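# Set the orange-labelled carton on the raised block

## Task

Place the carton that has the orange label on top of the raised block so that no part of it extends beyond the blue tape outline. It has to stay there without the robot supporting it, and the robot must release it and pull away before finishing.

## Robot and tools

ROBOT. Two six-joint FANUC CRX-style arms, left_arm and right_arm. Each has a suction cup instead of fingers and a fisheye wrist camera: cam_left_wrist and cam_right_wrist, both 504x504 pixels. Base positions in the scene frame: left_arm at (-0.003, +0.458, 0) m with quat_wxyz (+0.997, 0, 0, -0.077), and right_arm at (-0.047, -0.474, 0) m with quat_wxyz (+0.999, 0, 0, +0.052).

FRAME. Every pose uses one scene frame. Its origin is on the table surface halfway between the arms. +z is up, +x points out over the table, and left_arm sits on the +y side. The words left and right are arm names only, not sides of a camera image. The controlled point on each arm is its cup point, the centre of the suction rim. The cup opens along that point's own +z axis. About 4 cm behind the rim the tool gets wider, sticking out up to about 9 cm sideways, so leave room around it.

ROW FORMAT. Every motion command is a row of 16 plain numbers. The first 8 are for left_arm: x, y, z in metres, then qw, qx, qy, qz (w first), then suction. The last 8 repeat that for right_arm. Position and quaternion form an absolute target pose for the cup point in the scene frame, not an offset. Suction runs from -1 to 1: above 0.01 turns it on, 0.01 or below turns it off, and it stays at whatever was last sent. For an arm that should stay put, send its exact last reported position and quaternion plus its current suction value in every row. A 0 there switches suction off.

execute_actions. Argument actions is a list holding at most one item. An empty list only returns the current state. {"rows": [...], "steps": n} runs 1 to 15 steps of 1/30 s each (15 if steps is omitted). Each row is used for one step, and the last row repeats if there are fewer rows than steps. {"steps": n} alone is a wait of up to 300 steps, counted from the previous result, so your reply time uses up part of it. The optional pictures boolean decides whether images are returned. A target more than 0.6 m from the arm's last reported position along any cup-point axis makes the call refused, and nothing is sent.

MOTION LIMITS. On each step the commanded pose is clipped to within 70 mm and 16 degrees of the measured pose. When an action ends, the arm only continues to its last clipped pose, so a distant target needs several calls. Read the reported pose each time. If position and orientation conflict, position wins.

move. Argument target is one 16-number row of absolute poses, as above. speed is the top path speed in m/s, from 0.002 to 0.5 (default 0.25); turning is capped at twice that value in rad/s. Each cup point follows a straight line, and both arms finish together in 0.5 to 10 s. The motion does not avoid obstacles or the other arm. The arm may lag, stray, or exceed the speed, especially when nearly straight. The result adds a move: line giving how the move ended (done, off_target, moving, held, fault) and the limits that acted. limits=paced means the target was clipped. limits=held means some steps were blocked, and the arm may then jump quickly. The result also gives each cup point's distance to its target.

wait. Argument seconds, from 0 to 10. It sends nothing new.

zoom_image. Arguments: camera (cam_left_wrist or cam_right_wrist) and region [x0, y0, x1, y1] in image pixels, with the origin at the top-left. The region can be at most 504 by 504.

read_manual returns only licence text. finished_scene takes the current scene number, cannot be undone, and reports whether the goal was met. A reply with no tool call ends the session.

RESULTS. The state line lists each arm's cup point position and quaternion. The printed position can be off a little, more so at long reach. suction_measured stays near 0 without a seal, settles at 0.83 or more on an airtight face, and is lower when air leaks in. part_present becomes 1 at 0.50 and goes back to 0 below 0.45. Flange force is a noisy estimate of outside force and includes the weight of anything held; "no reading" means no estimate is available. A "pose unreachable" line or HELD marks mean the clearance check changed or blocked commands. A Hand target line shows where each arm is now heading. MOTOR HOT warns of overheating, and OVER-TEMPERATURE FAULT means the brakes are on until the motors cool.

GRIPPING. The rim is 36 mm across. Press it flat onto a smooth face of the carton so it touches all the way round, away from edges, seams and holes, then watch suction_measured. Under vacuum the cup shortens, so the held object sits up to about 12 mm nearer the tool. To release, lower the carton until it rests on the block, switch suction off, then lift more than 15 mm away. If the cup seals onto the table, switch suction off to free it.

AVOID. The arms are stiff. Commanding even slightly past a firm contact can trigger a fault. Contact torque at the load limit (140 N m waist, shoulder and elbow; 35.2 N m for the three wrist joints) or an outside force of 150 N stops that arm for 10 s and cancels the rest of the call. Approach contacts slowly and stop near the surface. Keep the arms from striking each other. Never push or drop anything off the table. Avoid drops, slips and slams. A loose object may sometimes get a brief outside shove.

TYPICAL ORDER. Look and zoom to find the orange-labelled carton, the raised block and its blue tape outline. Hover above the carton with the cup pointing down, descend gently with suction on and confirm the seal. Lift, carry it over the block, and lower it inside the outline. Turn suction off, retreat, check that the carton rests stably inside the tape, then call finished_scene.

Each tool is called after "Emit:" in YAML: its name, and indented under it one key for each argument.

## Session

Emit:
execute_actions:
  actions: []

Scene clock: 0.00 s of 5000.00 s.
left_arm: end_effector_position=(+0.4928, +0.3797, +0.3122) suction_measured=0.01 part_present=0 end_effector_quat_wxyz=(+0.002, -0.182, +0.983, -0.001) | right_arm: end_effector_position=(+0.4510, -0.4189, +0.3108) suction_measured=0.00 part_present=0 end_effector_quat_wxyz=(+0.000, +0.206, +0.979, +0.002)
Joint positions: left_arm=[ 0.262  0.133  0.195  0.002 -1.629  0.258] | right_arm=[ 0.266  0.131  0.191 -0.003 -1.629 -0.785]
Joint velocities: left_arm=[-0.  0. -0. -0. -0. -0.] | right_arm=[ 0.     0.    -0.001  0.002 -0.001  0.   ]
Flange force (N, the push that the arm receives, along the end effector's own x y z axes): no reading
Hand target (left_arm): +0.493, +0.380, +0.312; +0.002, -0.182, +0.983, -0.001
Hand target (right_arm): +0.451, -0.419, +0.311; +0.000, +0.206, +0.979, +0.002

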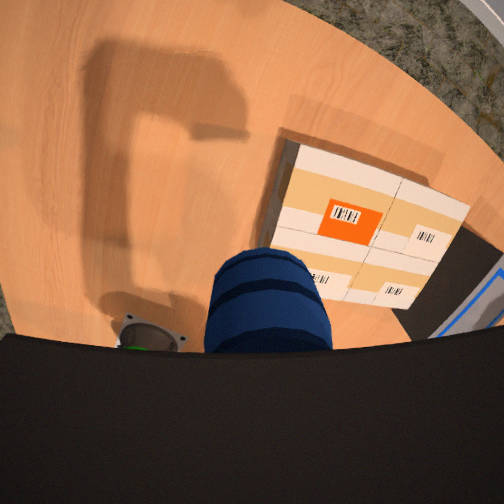

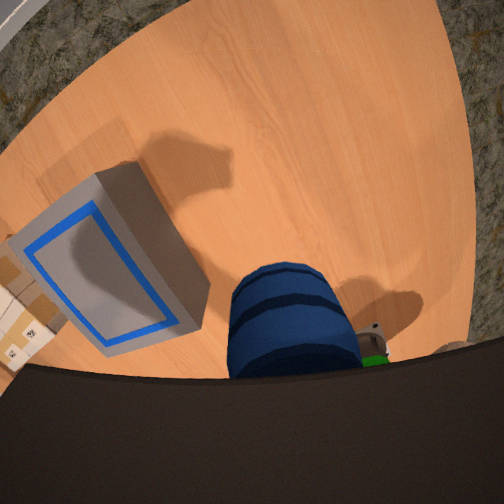

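Emit:
move:
  target: [0.38,-0.08,0.33,0,0,1,0,0,0.35,-0.6,0.31,0,0.206,0.979,0,0]
  speed: 0.3

Emit:
move:
  target: [0.38,-0.08,0.25,0,0,1,0,0,0.35,-0.6,0.31,0,0.206,0.979,0,0]

Emit:
move:
  target: [0.497,0.268,0.19,0,0,1,0,0,0.35,-0.6,0.31,0,0.206,0.979,0,0]
  speed: 0.3

Scene clock: 5.47 s of 5000.00 s.
left_arm: end_effector_position=(+0.3782, -0.0808, +0.3296) suction_measured=0.01 part_present=0 end_effector_quat_wxyz=(-0.001, +0.000, +1.000, -0.001) | right_arm: end_effector_position=(+0.3510, -0.6005, +0.3100) suction_measured=0.00 part_present=0 end_effector_quat_wxyz=(+0.001, +0.206, +0.979, -0.000)
Joint positions: left_arm=[-0.6    0.601  0.864  0.004 -1.834  0.756] | right_arm=[-0.095 -0.082 -0.03   0.001 -1.621 -0.424]
Joint velocities: left_arm=[-0.002  0.012  0.02  -0.001 -0.013  0.001] | right_arm=[ 0.     0.001 -0.002  0.    -0.001  0.001]
Flange force (N, the push that the arm receives, along the end effector's own x y z axes): left_arm=[-11.7 -6.7 -4.5] | right_arm=[-4.6 1.6 -4.1]
Hand target (left_arm): +0.378, -0.081, +0.330; -0.001, +0.000, +1.000, -0.001
Hand target (right_arm): +0.351, -0.601, +0.310; +0.001, +0.206, +0.979, -0.000
Off the commanded pose (left_arm): 0.002 m, 0 deg.
Off the commanded pose (right_arm): 0.001 m, 0 deg.
After step 90, 0.27 s passed at rest.
move: done

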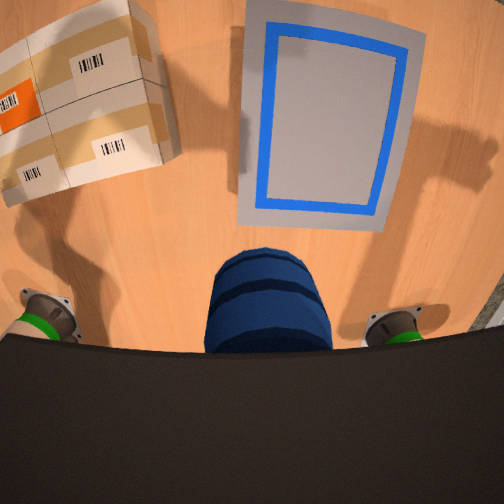

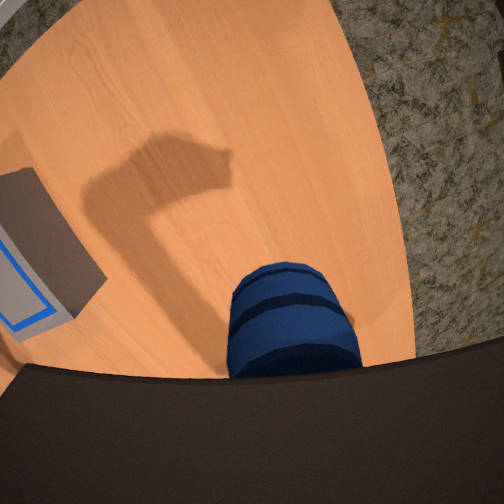

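Scene clock: 6.37 s of 5000.00 s.
left_arm: end_effector_position=(+0.3801, -0.0801, +0.2502) suction_measured=0.01 part_present=0 end_effector_quat_wxyz=(-0.000, -0.000, +1.000, +0.000) | right_arm: end_effector_position=(+0.3500, -0.6000, +0.3100) suction_measured=0.00 part_present=0 end_effector_quat_wxyz=(-0.000, +0.206, +0.979, +0.000)
Joint positions: left_arm=[-0.599  0.561  0.618 -0.    -1.627  0.754] | right_arm=[-0.094 -0.083 -0.031 -0.    -1.623 -0.425]
Joint velocities: left_arm=[ 0.    -0.002 -0.005  0.001  0.006 -0.001] | right_arm=[-0.001 -0.001  0.001 -0.002 -0.    -0.001]
Flange force (N, the push that the arm receives, along the end effector's own x y z axes): left_arm=[-7.4 -6.1 -2.7] | right_arm=[-7.1 -0.5 -5.2]
Hand target (left_arm): +0.380, -0.080, +0.250; -0.000, -0.000, +1.000, -0.000
Hand target (right_arm): +0.350, -0.600, +0.310; -0.000, +0.206, +0.979, +0.000
Off the commanded pose (left_arm): 0.000 m, 0 deg.
Off the commanded pose (right_arm): 0.000 m, 0 deg.
move: done

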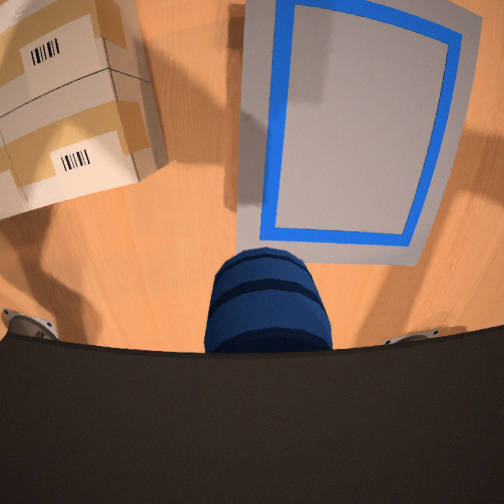

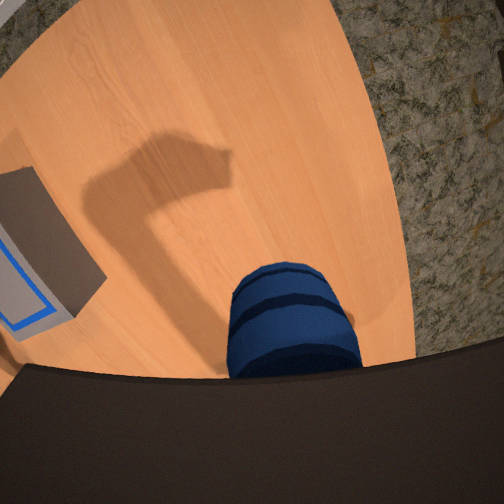

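Scene clock: 8.20 s of 5000.00 s.
left_arm: end_effector_position=(+0.4985, +0.2686, +0.1904) suction_measured=0.01 part_present=0 end_effector_quat_wxyz=(+0.001, -0.000, +1.000, +0.001) | right_arm: end_effector_position=(+0.3500, -0.6000, +0.3100) suction_measured=0.00 part_present=0 end_effector_quat_wxyz=(-0.000, +0.206, +0.979, +0.000)
Joint positions: left_arm=[ 0.038  0.242  0.04  -0.002 -1.366  0.118] | right_arm=[-0.094 -0.083 -0.031 -0.    -1.623 -0.425]
Joint velocities: left_arm=[ 0.003  0.002 -0.     0.001  0.001 -0.003] | right_arm=[-0.001 -0.     0.002 -0.    -0.     0.   ]
Flange force (N, the push that the arm receives, along the end effector's own x y z axes): left_arm=[-8.8 1.6 -2.5] | right_arm=[-2.5 -2.8 -3.1]
Hand target (left_arm): +0.499, +0.269, +0.190; +0.001, -0.000, +1.000, +0.001
Hand target (right_arm): +0.350, -0.600, +0.310; -0.000, +0.206, +0.979, +0.000
Off the commanded pose (left_arm): 0.002 m, 0 deg.
Off the commanded pose (right_arm): 0.000 m, 0 deg.
move: done

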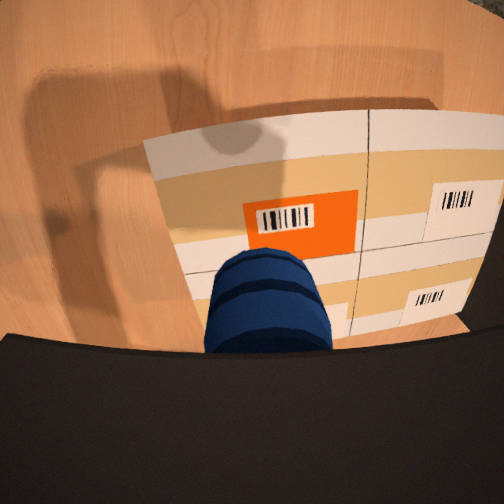

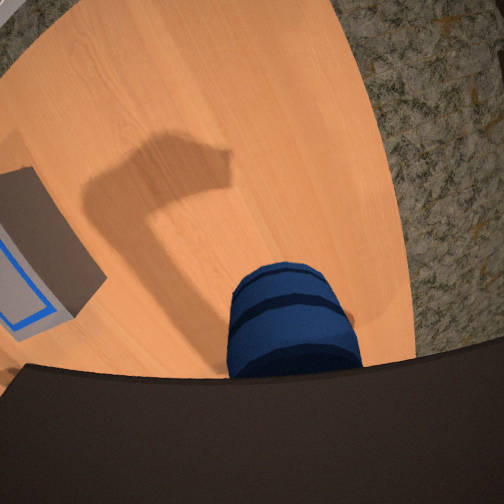

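Emit:
move:
  target: [0.502,0.267,0.105,0,0,1,0,1,0.35,-0.6,0.31,0,0.206,0.979,0,0]
  speed: 0.04

Scene clock: 13.03 s of 5000.00 s.
left_arm: end_effector_position=(+0.5021, +0.2670, +0.1050) suction_measured=0.01 part_present=0 end_effector_quat_wxyz=(+0.000, -0.000, +1.000, +0.000) | right_arm: end_effector_position=(+0.3500, -0.6000, +0.3100) suction_measured=0.00 part_present=0 end_effector_quat_wxyz=(-0.000, +0.206, +0.979, +0.000)
Joint positions: left_arm=[ 0.037  0.314 -0.077 -0.    -1.18   0.119] | right_arm=[-0.094 -0.083 -0.031 -0.    -1.623 -0.425]
Joint velocities: left_arm=[-0.     0.003 -0.002 -0.001  0.003 -0.   ] | right_arm=[-0.     0.     0.     0.002 -0.001 -0.001]
Flange force (N, the push that the arm receives, along the end effector's own x y z axes): left_arm=[-8.9 0.5 0.6] | right_arm=[-4.6 0.3 -2.3]
Hand target (left_arm): +0.502, +0.267, +0.105; +0.000, -0.000, +1.000, +0.000
Hand target (right_arm): +0.350, -0.600, +0.310; -0.000, +0.206, +0.979, +0.000
Off the commanded pose (left_arm): 0.000 m, 0 deg.
Off the commanded pose (right_arm): 0.000 m, 0 deg.
move: done

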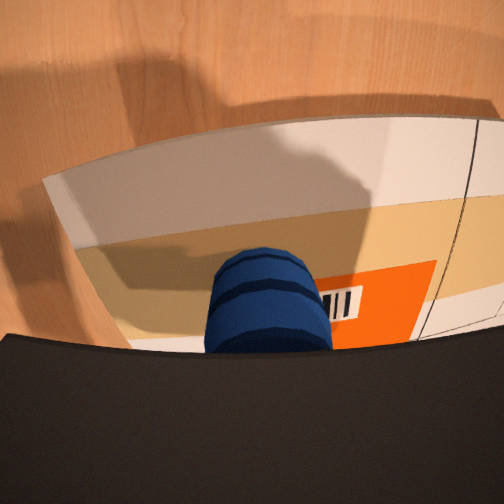

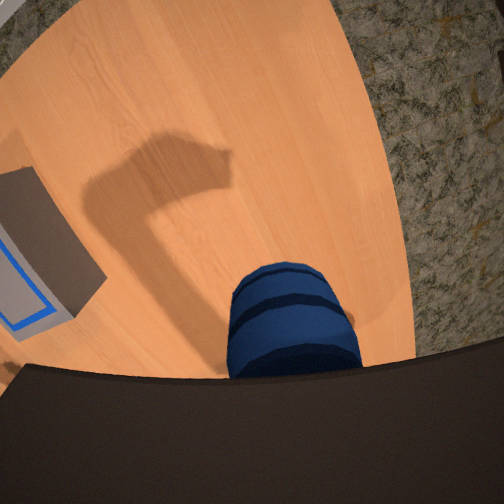

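Emit:
move:
  target: [0.507,0.267,0.097,0,0,1,0,1,0.35,-0.6,0.31,0,0.206,0.979,0,0]
  speed: 0.02

Emit:
move:
  target: [0.507,0.267,0.097,0,0,1,0,1,0.35,-0.6,0.31,0,0.206,0.979,0,0]

Emit:
move:
  target: [0.508,0.268,0.26,0,0,1,0,1,0.35,-0.6,0.31,0,0.206,0.979,0,0]
  speed: 0.15

Scene clock: 15.80 s of 5000.00 s.
left_arm: end_effector_position=(+0.5069, +0.2670, +0.0971) suction_measured=0.95 part_present=1 end_effector_quat_wxyz=(+0.000, -0.000, +1.000, +0.000) | right_arm: end_effector_position=(+0.3500, -0.6000, +0.3100) suction_measured=0.00 part_present=0 end_effector_quat_wxyz=(-0.000, +0.206, +0.979, +0.000)
Joint positions: left_arm=[ 0.038  0.332 -0.073 -0.    -1.166  0.117] | right_arm=[-0.094 -0.083 -0.031 -0.    -1.623 -0.425]
Joint velocities: left_arm=[-0.     0.004  0.001 -0.001  0.002 -0.001] | right_arm=[ 0.    -0.    -0.001  0.     0.001 -0.001]
Flange force (N, the push that the arm receives, along the end effector's own x y z axes): left_arm=[-9.8 0.2 7.0] | right_arm=[-4.8 0.7 -3.2]
Hand target (left_arm): +0.507, +0.267, +0.097; +0.000, -0.000, +1.000, +0.000
Hand target (right_arm): +0.350, -0.600, +0.310; -0.000, +0.206, +0.979, +0.000
Off the commanded pose (left_arm): 0.000 m, 0 deg.
Off the commanded pose (right_arm): 0.000 m, 0 deg.
move: done

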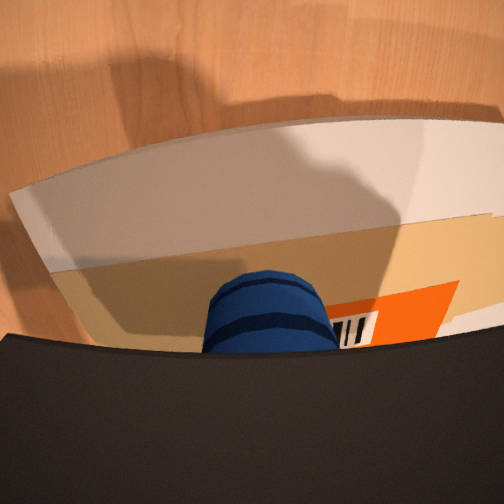

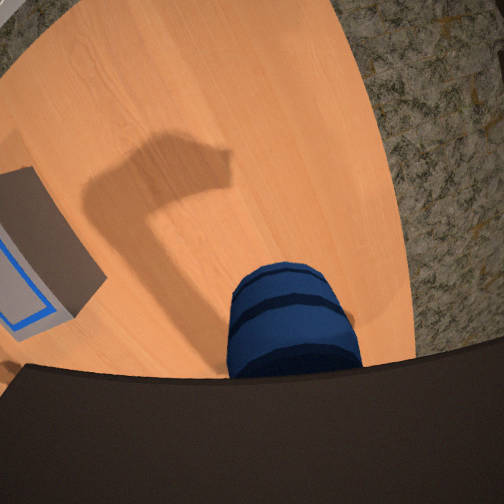

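Scene clock: 16.50 s of 5000.00 s.
left_arm: end_effector_position=(+0.5070, +0.2670, +0.0970) suction_measured=0.96 part_present=1 end_effector_quat_wxyz=(+0.000, -0.000, +1.000, +0.000) | right_arm: end_effector_position=(+0.3500, -0.6000, +0.3100) suction_measured=0.00 part_present=0 end_effector_quat_wxyz=(-0.000, +0.206, +0.979, +0.000)
Joint positions: left_arm=[ 0.038  0.332 -0.073 -0.    -1.165  0.117] | right_arm=[-0.094 -0.083 -0.031 -0.    -1.623 -0.425]
Joint velocities: left_arm=[-0.     0.001  0.    -0.    -0.    -0.   ] | right_arm=[ 0.001 -0.001 -0.     0.001 -0.     0.   ]
Flange force (N, the push that the arm receives, along the end effector's own x y z axes): left_arm=[-9.9 -0.6 7.3] | right_arm=[-3.8 -2.7 -2.8]
Hand target (left_arm): +0.507, +0.267, +0.097; +0.000, -0.000, +1.000, +0.000
Hand target (right_arm): +0.350, -0.600, +0.310; -0.000, +0.206, +0.979, +0.000
Off the commanded pose (left_arm): 0.000 m, 0 deg.
Off the commanded pose (right_arm): 0.000 m, 0 deg.
move: done

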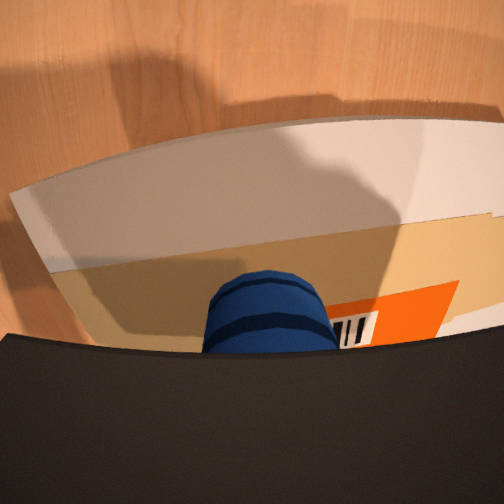

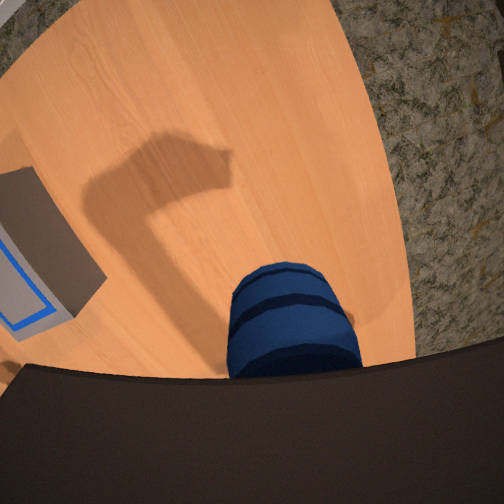

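Scene clock: 18.07 s of 5000.00 s.
left_arm: end_effector_position=(+0.5078, +0.2680, +0.2602) suction_measured=0.96 part_present=1 end_effector_quat_wxyz=(+0.000, +0.000, +1.000, -0.000) | right_arm: end_effector_position=(+0.3500, -0.6000, +0.3100) suction_measured=0.00 part_present=0 end_effector_quat_wxyz=(-0.000, +0.206, +0.979, -0.000)
Joint positions: left_arm=[ 0.04   0.245  0.206  0.    -1.532  0.114] | right_arm=[-0.094 -0.083 -0.031  0.    -1.623 -0.425]
Joint velocities: left_arm=[ 0.     0.002  0.004 -0.001 -0.004 -0.001] | right_arm=[-0.     0.001  0.001  0.001 -0.     0.001]
Flange force (N, the push that the arm receives, along the end effector's own x y z axes): left_arm=[-12.5 -1.2 2.2] | right_arm=[-5.4 1.4 -1.3]
Hand target (left_arm): +0.508, +0.268, +0.260; -0.000, +0.000, +1.000, -0.000
Hand target (right_arm): +0.350, -0.600, +0.310; -0.000, +0.206, +0.979, -0.000
Off the commanded pose (left_arm): 0.000 m, 0 deg.
Off the commanded pose (right_arm): 0.000 m, 0 deg.
move: done

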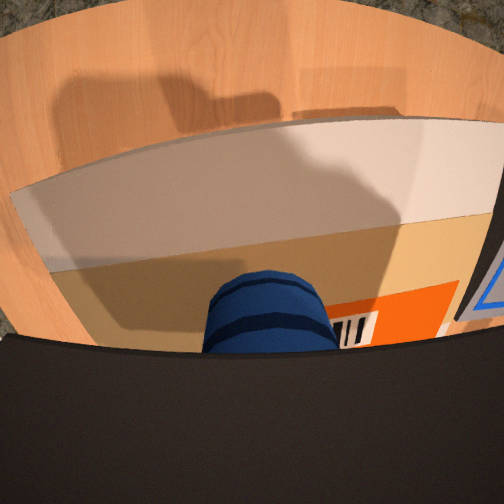

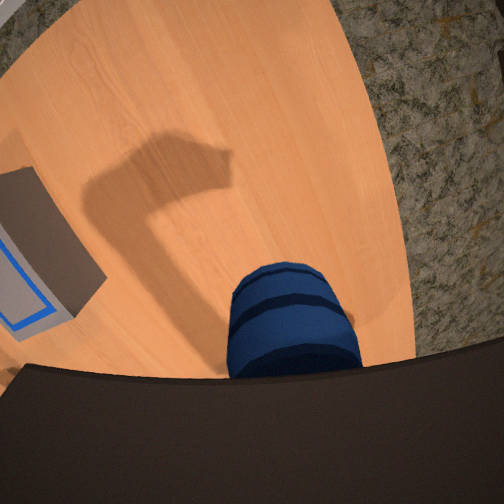

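Emit:
move:
  target: [0.432,-0.163,0.245,0,-0.639,0.769,0,1,0.35,-0.6,0.31,0,0.206,0.979,0,0]

Emit:
move:
  target: [0.432,-0.163,0.226,0,-0.639,0.769,0,1,0.35,-0.6,0.31,0,0.206,0.979,0,0]
  speed: 0.03

Scene clock: 24.00 s of 5000.00 s.
left_arm: end_effector_position=(+0.4300, -0.1632, +0.2444) suction_measured=0.96 part_present=1 end_effector_quat_wxyz=(+0.002, +0.639, -0.769, +0.001) | right_arm: end_effector_position=(+0.3500, -0.6000, +0.3100) suction_measured=0.00 part_present=0 end_effector_quat_wxyz=(-0.000, +0.206, +0.979, -0.000)
Joint positions: left_arm=[-0.633  0.958  1.264  0.003 -1.875  2.175] | right_arm=[-0.094 -0.083 -0.031  0.    -1.623 -0.425]
Joint velocities: left_arm=[-0.003  0.06   0.113 -0.005 -0.069  0.002] | right_arm=[ 0.    -0.     0.001 -0.001  0.001  0.   ]
Flange force (N, the push that the arm receives, along the end effector's own x y z axes): left_arm=no reading | right_arm=[-3.8 0.8 -4.0]
Hand target (left_arm): +0.430, -0.163, +0.244; -0.001, -0.639, +0.769, -0.000
Hand target (right_arm): +0.350, -0.600, +0.310; -0.000, +0.206, +0.979, -0.000
Off the commanded pose (left_arm): 0.002 m, 0 deg.
Off the commanded pose (right_arm): 0.000 m, 0 deg.
move: done

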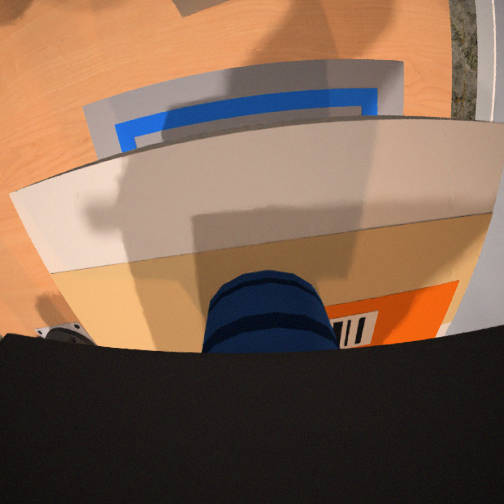

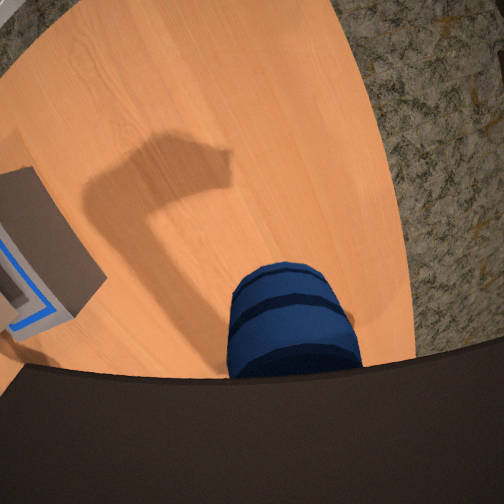

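Scene clock: 24.90 s of 5000.00 s.
left_arm: end_effector_position=(+0.4320, -0.1631, +0.2262) suction_measured=0.96 part_present=1 end_effector_quat_wxyz=(+0.000, +0.639, -0.769, -0.000) | right_arm: end_effector_position=(+0.3500, -0.6000, +0.3100) suction_measured=0.00 part_present=0 end_effector_quat_wxyz=(-0.000, +0.206, +0.979, -0.000)
Joint positions: left_arm=[-0.633  0.934  1.177  0.    -1.814  2.174] | right_arm=[-0.094 -0.083 -0.031  0.    -1.623 -0.425]
Joint velocities: left_arm=[ 0.    -0.002 -0.011  0.     0.008  0.   ] | right_arm=[-0.002  0.001 -0.001  0.     0.    -0.   ]
Flange force (N, the push that the arm receives, along the end effector's own x y z axes): left_arm=no reading | right_arm=[-4.4 -2.3 -3.6]
Hand target (left_arm): +0.432, -0.163, +0.226; -0.000, -0.639, +0.769, +0.000
Hand target (right_arm): +0.350, -0.600, +0.310; -0.000, +0.206, +0.979, -0.000
Off the commanded pose (left_arm): 0.000 m, 0 deg.
Off the commanded pose (right_arm): 0.000 m, 0 deg.
move: done

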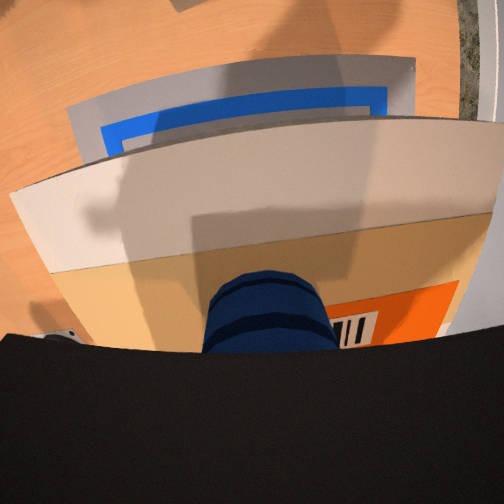

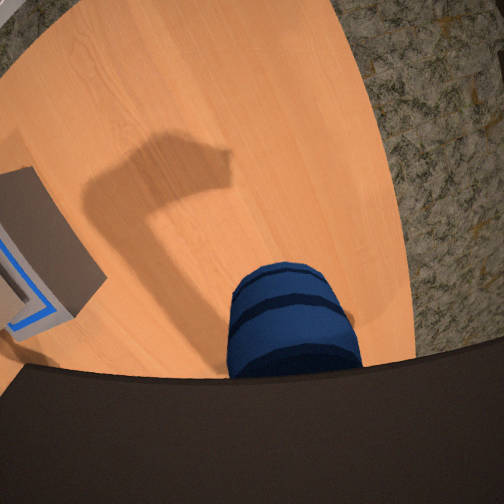

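Tape scale matches scene 1, so contact should be near z = 0.21.

Emit:
move:
  target: [0.428,-0.165,0.213,0,-0.639,0.769,0,1,0.35,-0.6,0.31,0,0.206,0.979,0,0]
  speed: 0.02

Emit:
move:
  target: [0.428,-0.165,0.213,0,-0.639,0.769,0,0,0.35,-0.6,0.31,0,0.206,0.979,0,0]

Emit:
move:
  target: [0.428,-0.163,0.24,0,-0.639,0.769,0,0,0.35,-0.6,0.31,0,0.206,0.979,0,0]
  speed: 0.1

Emit:
move:
  target: [0.35,-0.03,0.34,0,-0.639,0.769,0,0,0.35,-0.6,0.31,0,0.206,0.979,0,0]

Scene clock: 33.73 s of 5000.00 s.
left_arm: end_effector_position=(+0.4281, -0.1650, +0.2131) suction_measured=0.96 part_present=1 end_effector_quat_wxyz=(-0.000, +0.639, -0.769, -0.000) | right_arm: end_effector_position=(+0.3500, -0.6000, +0.3100) suction_measured=0.00 part_present=0 end_effector_quat_wxyz=(-0.000, +0.206, +0.979, -0.000)
Joint positions: left_arm=[-0.638  0.913  1.109 -0.    -1.767  2.18 ] | right_arm=[-0.094 -0.083 -0.031  0.    -1.623 -0.425]
Joint velocities: left_arm=[-0.    -0.003 -0.01  -0.     0.007  0.001] | right_arm=[ 0.    -0.001  0.001  0.002 -0.    -0.001]
Flange force (N, the push that the arm receives, along the end effector's own x y z axes): left_arm=no reading | right_arm=[-4.3 0.2 -2.9]
Hand target (left_arm): +0.428, -0.165, +0.213; -0.000, -0.639, +0.769, +0.000
Hand target (right_arm): +0.350, -0.600, +0.310; -0.000, +0.206, +0.979, -0.000
Off the commanded pose (left_arm): 0.000 m, 0 deg.
Off the commanded pose (right_arm): 0.000 m, 0 deg.
After step 90, 4.90 s passed at rest.
move: done

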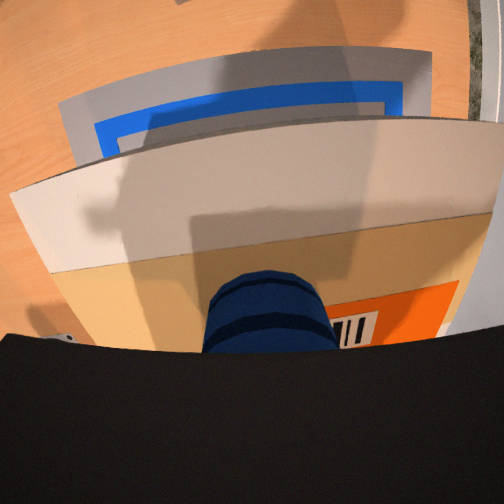

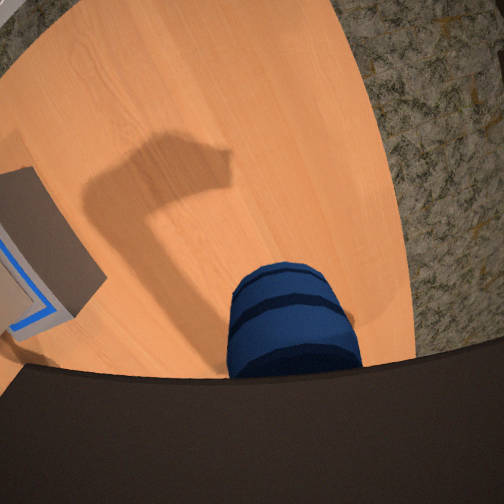

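Scene clock: 34.43 s of 5000.00 s.
left_arm: end_effector_position=(+0.4280, -0.1650, +0.2131) suction_measured=0.01 part_present=0 end_effector_quat_wxyz=(-0.000, +0.639, -0.769, +0.000) | right_arm: end_effector_position=(+0.3500, -0.6000, +0.3100) suction_measured=0.00 part_present=0 end_effector_quat_wxyz=(-0.000, +0.206, +0.979, -0.000)
Joint positions: left_arm=[-0.638  0.913  1.108 -0.    -1.766  2.18 ] | right_arm=[-0.094 -0.083 -0.031  0.    -1.623 -0.425]
Joint velocities: left_arm=[-0.001  0.    -0.     0.001  0.     0.   ] | right_arm=[-0.     0.     0.    -0.002 -0.001 -0.   ]
Flange force (N, the push that the arm receives, along the end effector's own x y z axes): left_arm=no reading | right_arm=[-0.3 -0.9 -1.7]
Hand target (left_arm): +0.428, -0.165, +0.213; -0.000, -0.639, +0.769, +0.000
Hand target (right_arm): +0.350, -0.600, +0.310; -0.000, +0.206, +0.979, -0.000
Off the commanded pose (left_arm): 0.000 m, 0 deg.
Off the commanded pose (right_arm): 0.000 m, 0 deg.
move: done

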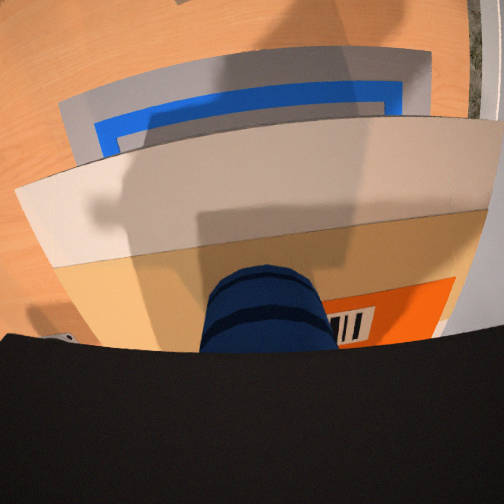

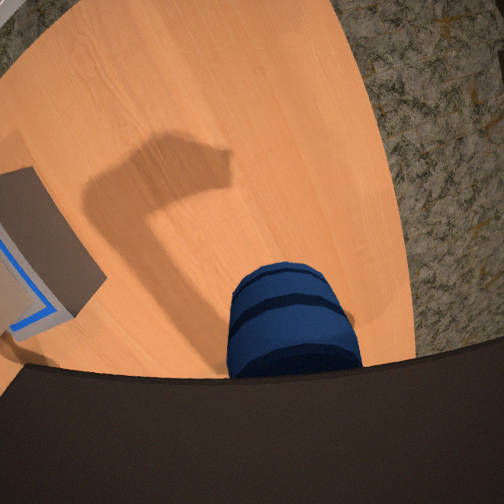

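Scene clock: 35.27 s of 5000.00 s.
left_arm: end_effector_position=(+0.4279, -0.1630, +0.2399) suction_measured=0.01 part_present=0 end_effector_quat_wxyz=(+0.000, +0.639, -0.769, +0.000) | right_arm: end_effector_position=(+0.3500, -0.6000, +0.3100) suction_measured=0.00 part_present=0 end_effector_quat_wxyz=(-0.000, +0.206, +0.979, -0.000)
Joint positions: left_arm=[-0.636  0.941  1.223  0.    -1.852  2.178] | right_arm=[-0.094 -0.083 -0.031  0.    -1.623 -0.425]
Joint velocities: left_arm=[-0.001  0.007  0.017 -0.    -0.011 -0.   ] | right_arm=[ 0.001 -0.    -0.    -0.     0.001 -0.001]
Flange force (N, the push that the arm receives, along the end effector's own x y z axes): left_arm=no reading | right_arm=[0.3 -1.8 -1.7]
Hand target (left_arm): +0.428, -0.163, +0.240; +0.000, -0.639, +0.769, -0.000
Hand target (right_arm): +0.350, -0.600, +0.310; -0.000, +0.206, +0.979, -0.000
Off the commanded pose (left_arm): 0.000 m, 0 deg.
Off the commanded pose (right_arm): 0.000 m, 0 deg.
move: done

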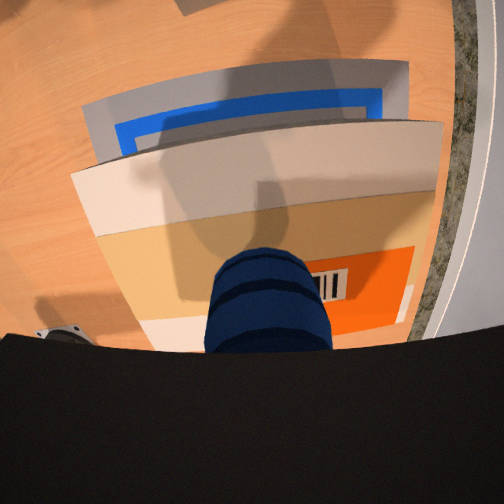

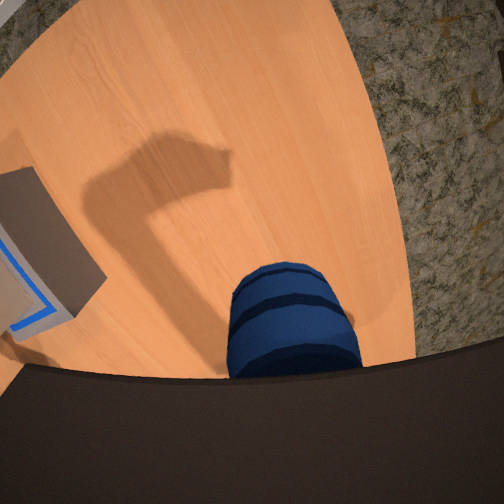

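Scene clock: 36.60 s of 5000.00 s.
left_arm: end_effector_position=(+0.3505, -0.0302, +0.3402) suction_measured=0.01 part_present=0 end_effector_quat_wxyz=(-0.000, +0.639, -0.769, -0.000) | right_arm: end_effector_position=(+0.3500, -0.6000, +0.3100) suction_measured=0.00 part_present=0 end_effector_quat_wxyz=(-0.000, +0.206, +0.979, -0.000)
Joint positions: left_arm=[-0.572  0.421  0.624 -0.    -1.775  2.114] | right_arm=[-0.094 -0.083 -0.031  0.    -1.623 -0.425]
Joint velocities: left_arm=[ 0.001 -0.006 -0.004  0.001  0.001 -0.   ] | right_arm=[-0.001 -0.    -0.002 -0.003  0.001  0.001]
Flange force (N, the push that the arm receives, along the end effector's own x y z axes): left_arm=[8.9 -12.5 -8.0] | right_arm=[-7.2 0.4 -5.3]
Hand target (left_arm): +0.350, -0.030, +0.340; +0.000, -0.639, +0.769, -0.000
Hand target (right_arm): +0.350, -0.600, +0.310; -0.000, +0.206, +0.979, -0.000
Off the commanded pose (left_arm): 0.001 m, 0 deg.
Off the commanded pose (right_arm): 0.000 m, 0 deg.
move: done

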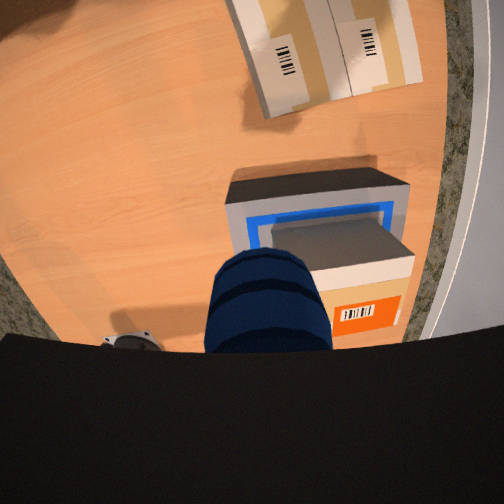

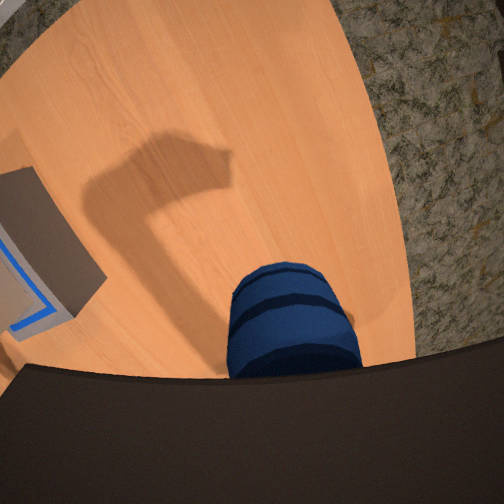

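Emit:
finished_scene:
  scene: 2

The scene is finished: the task was done.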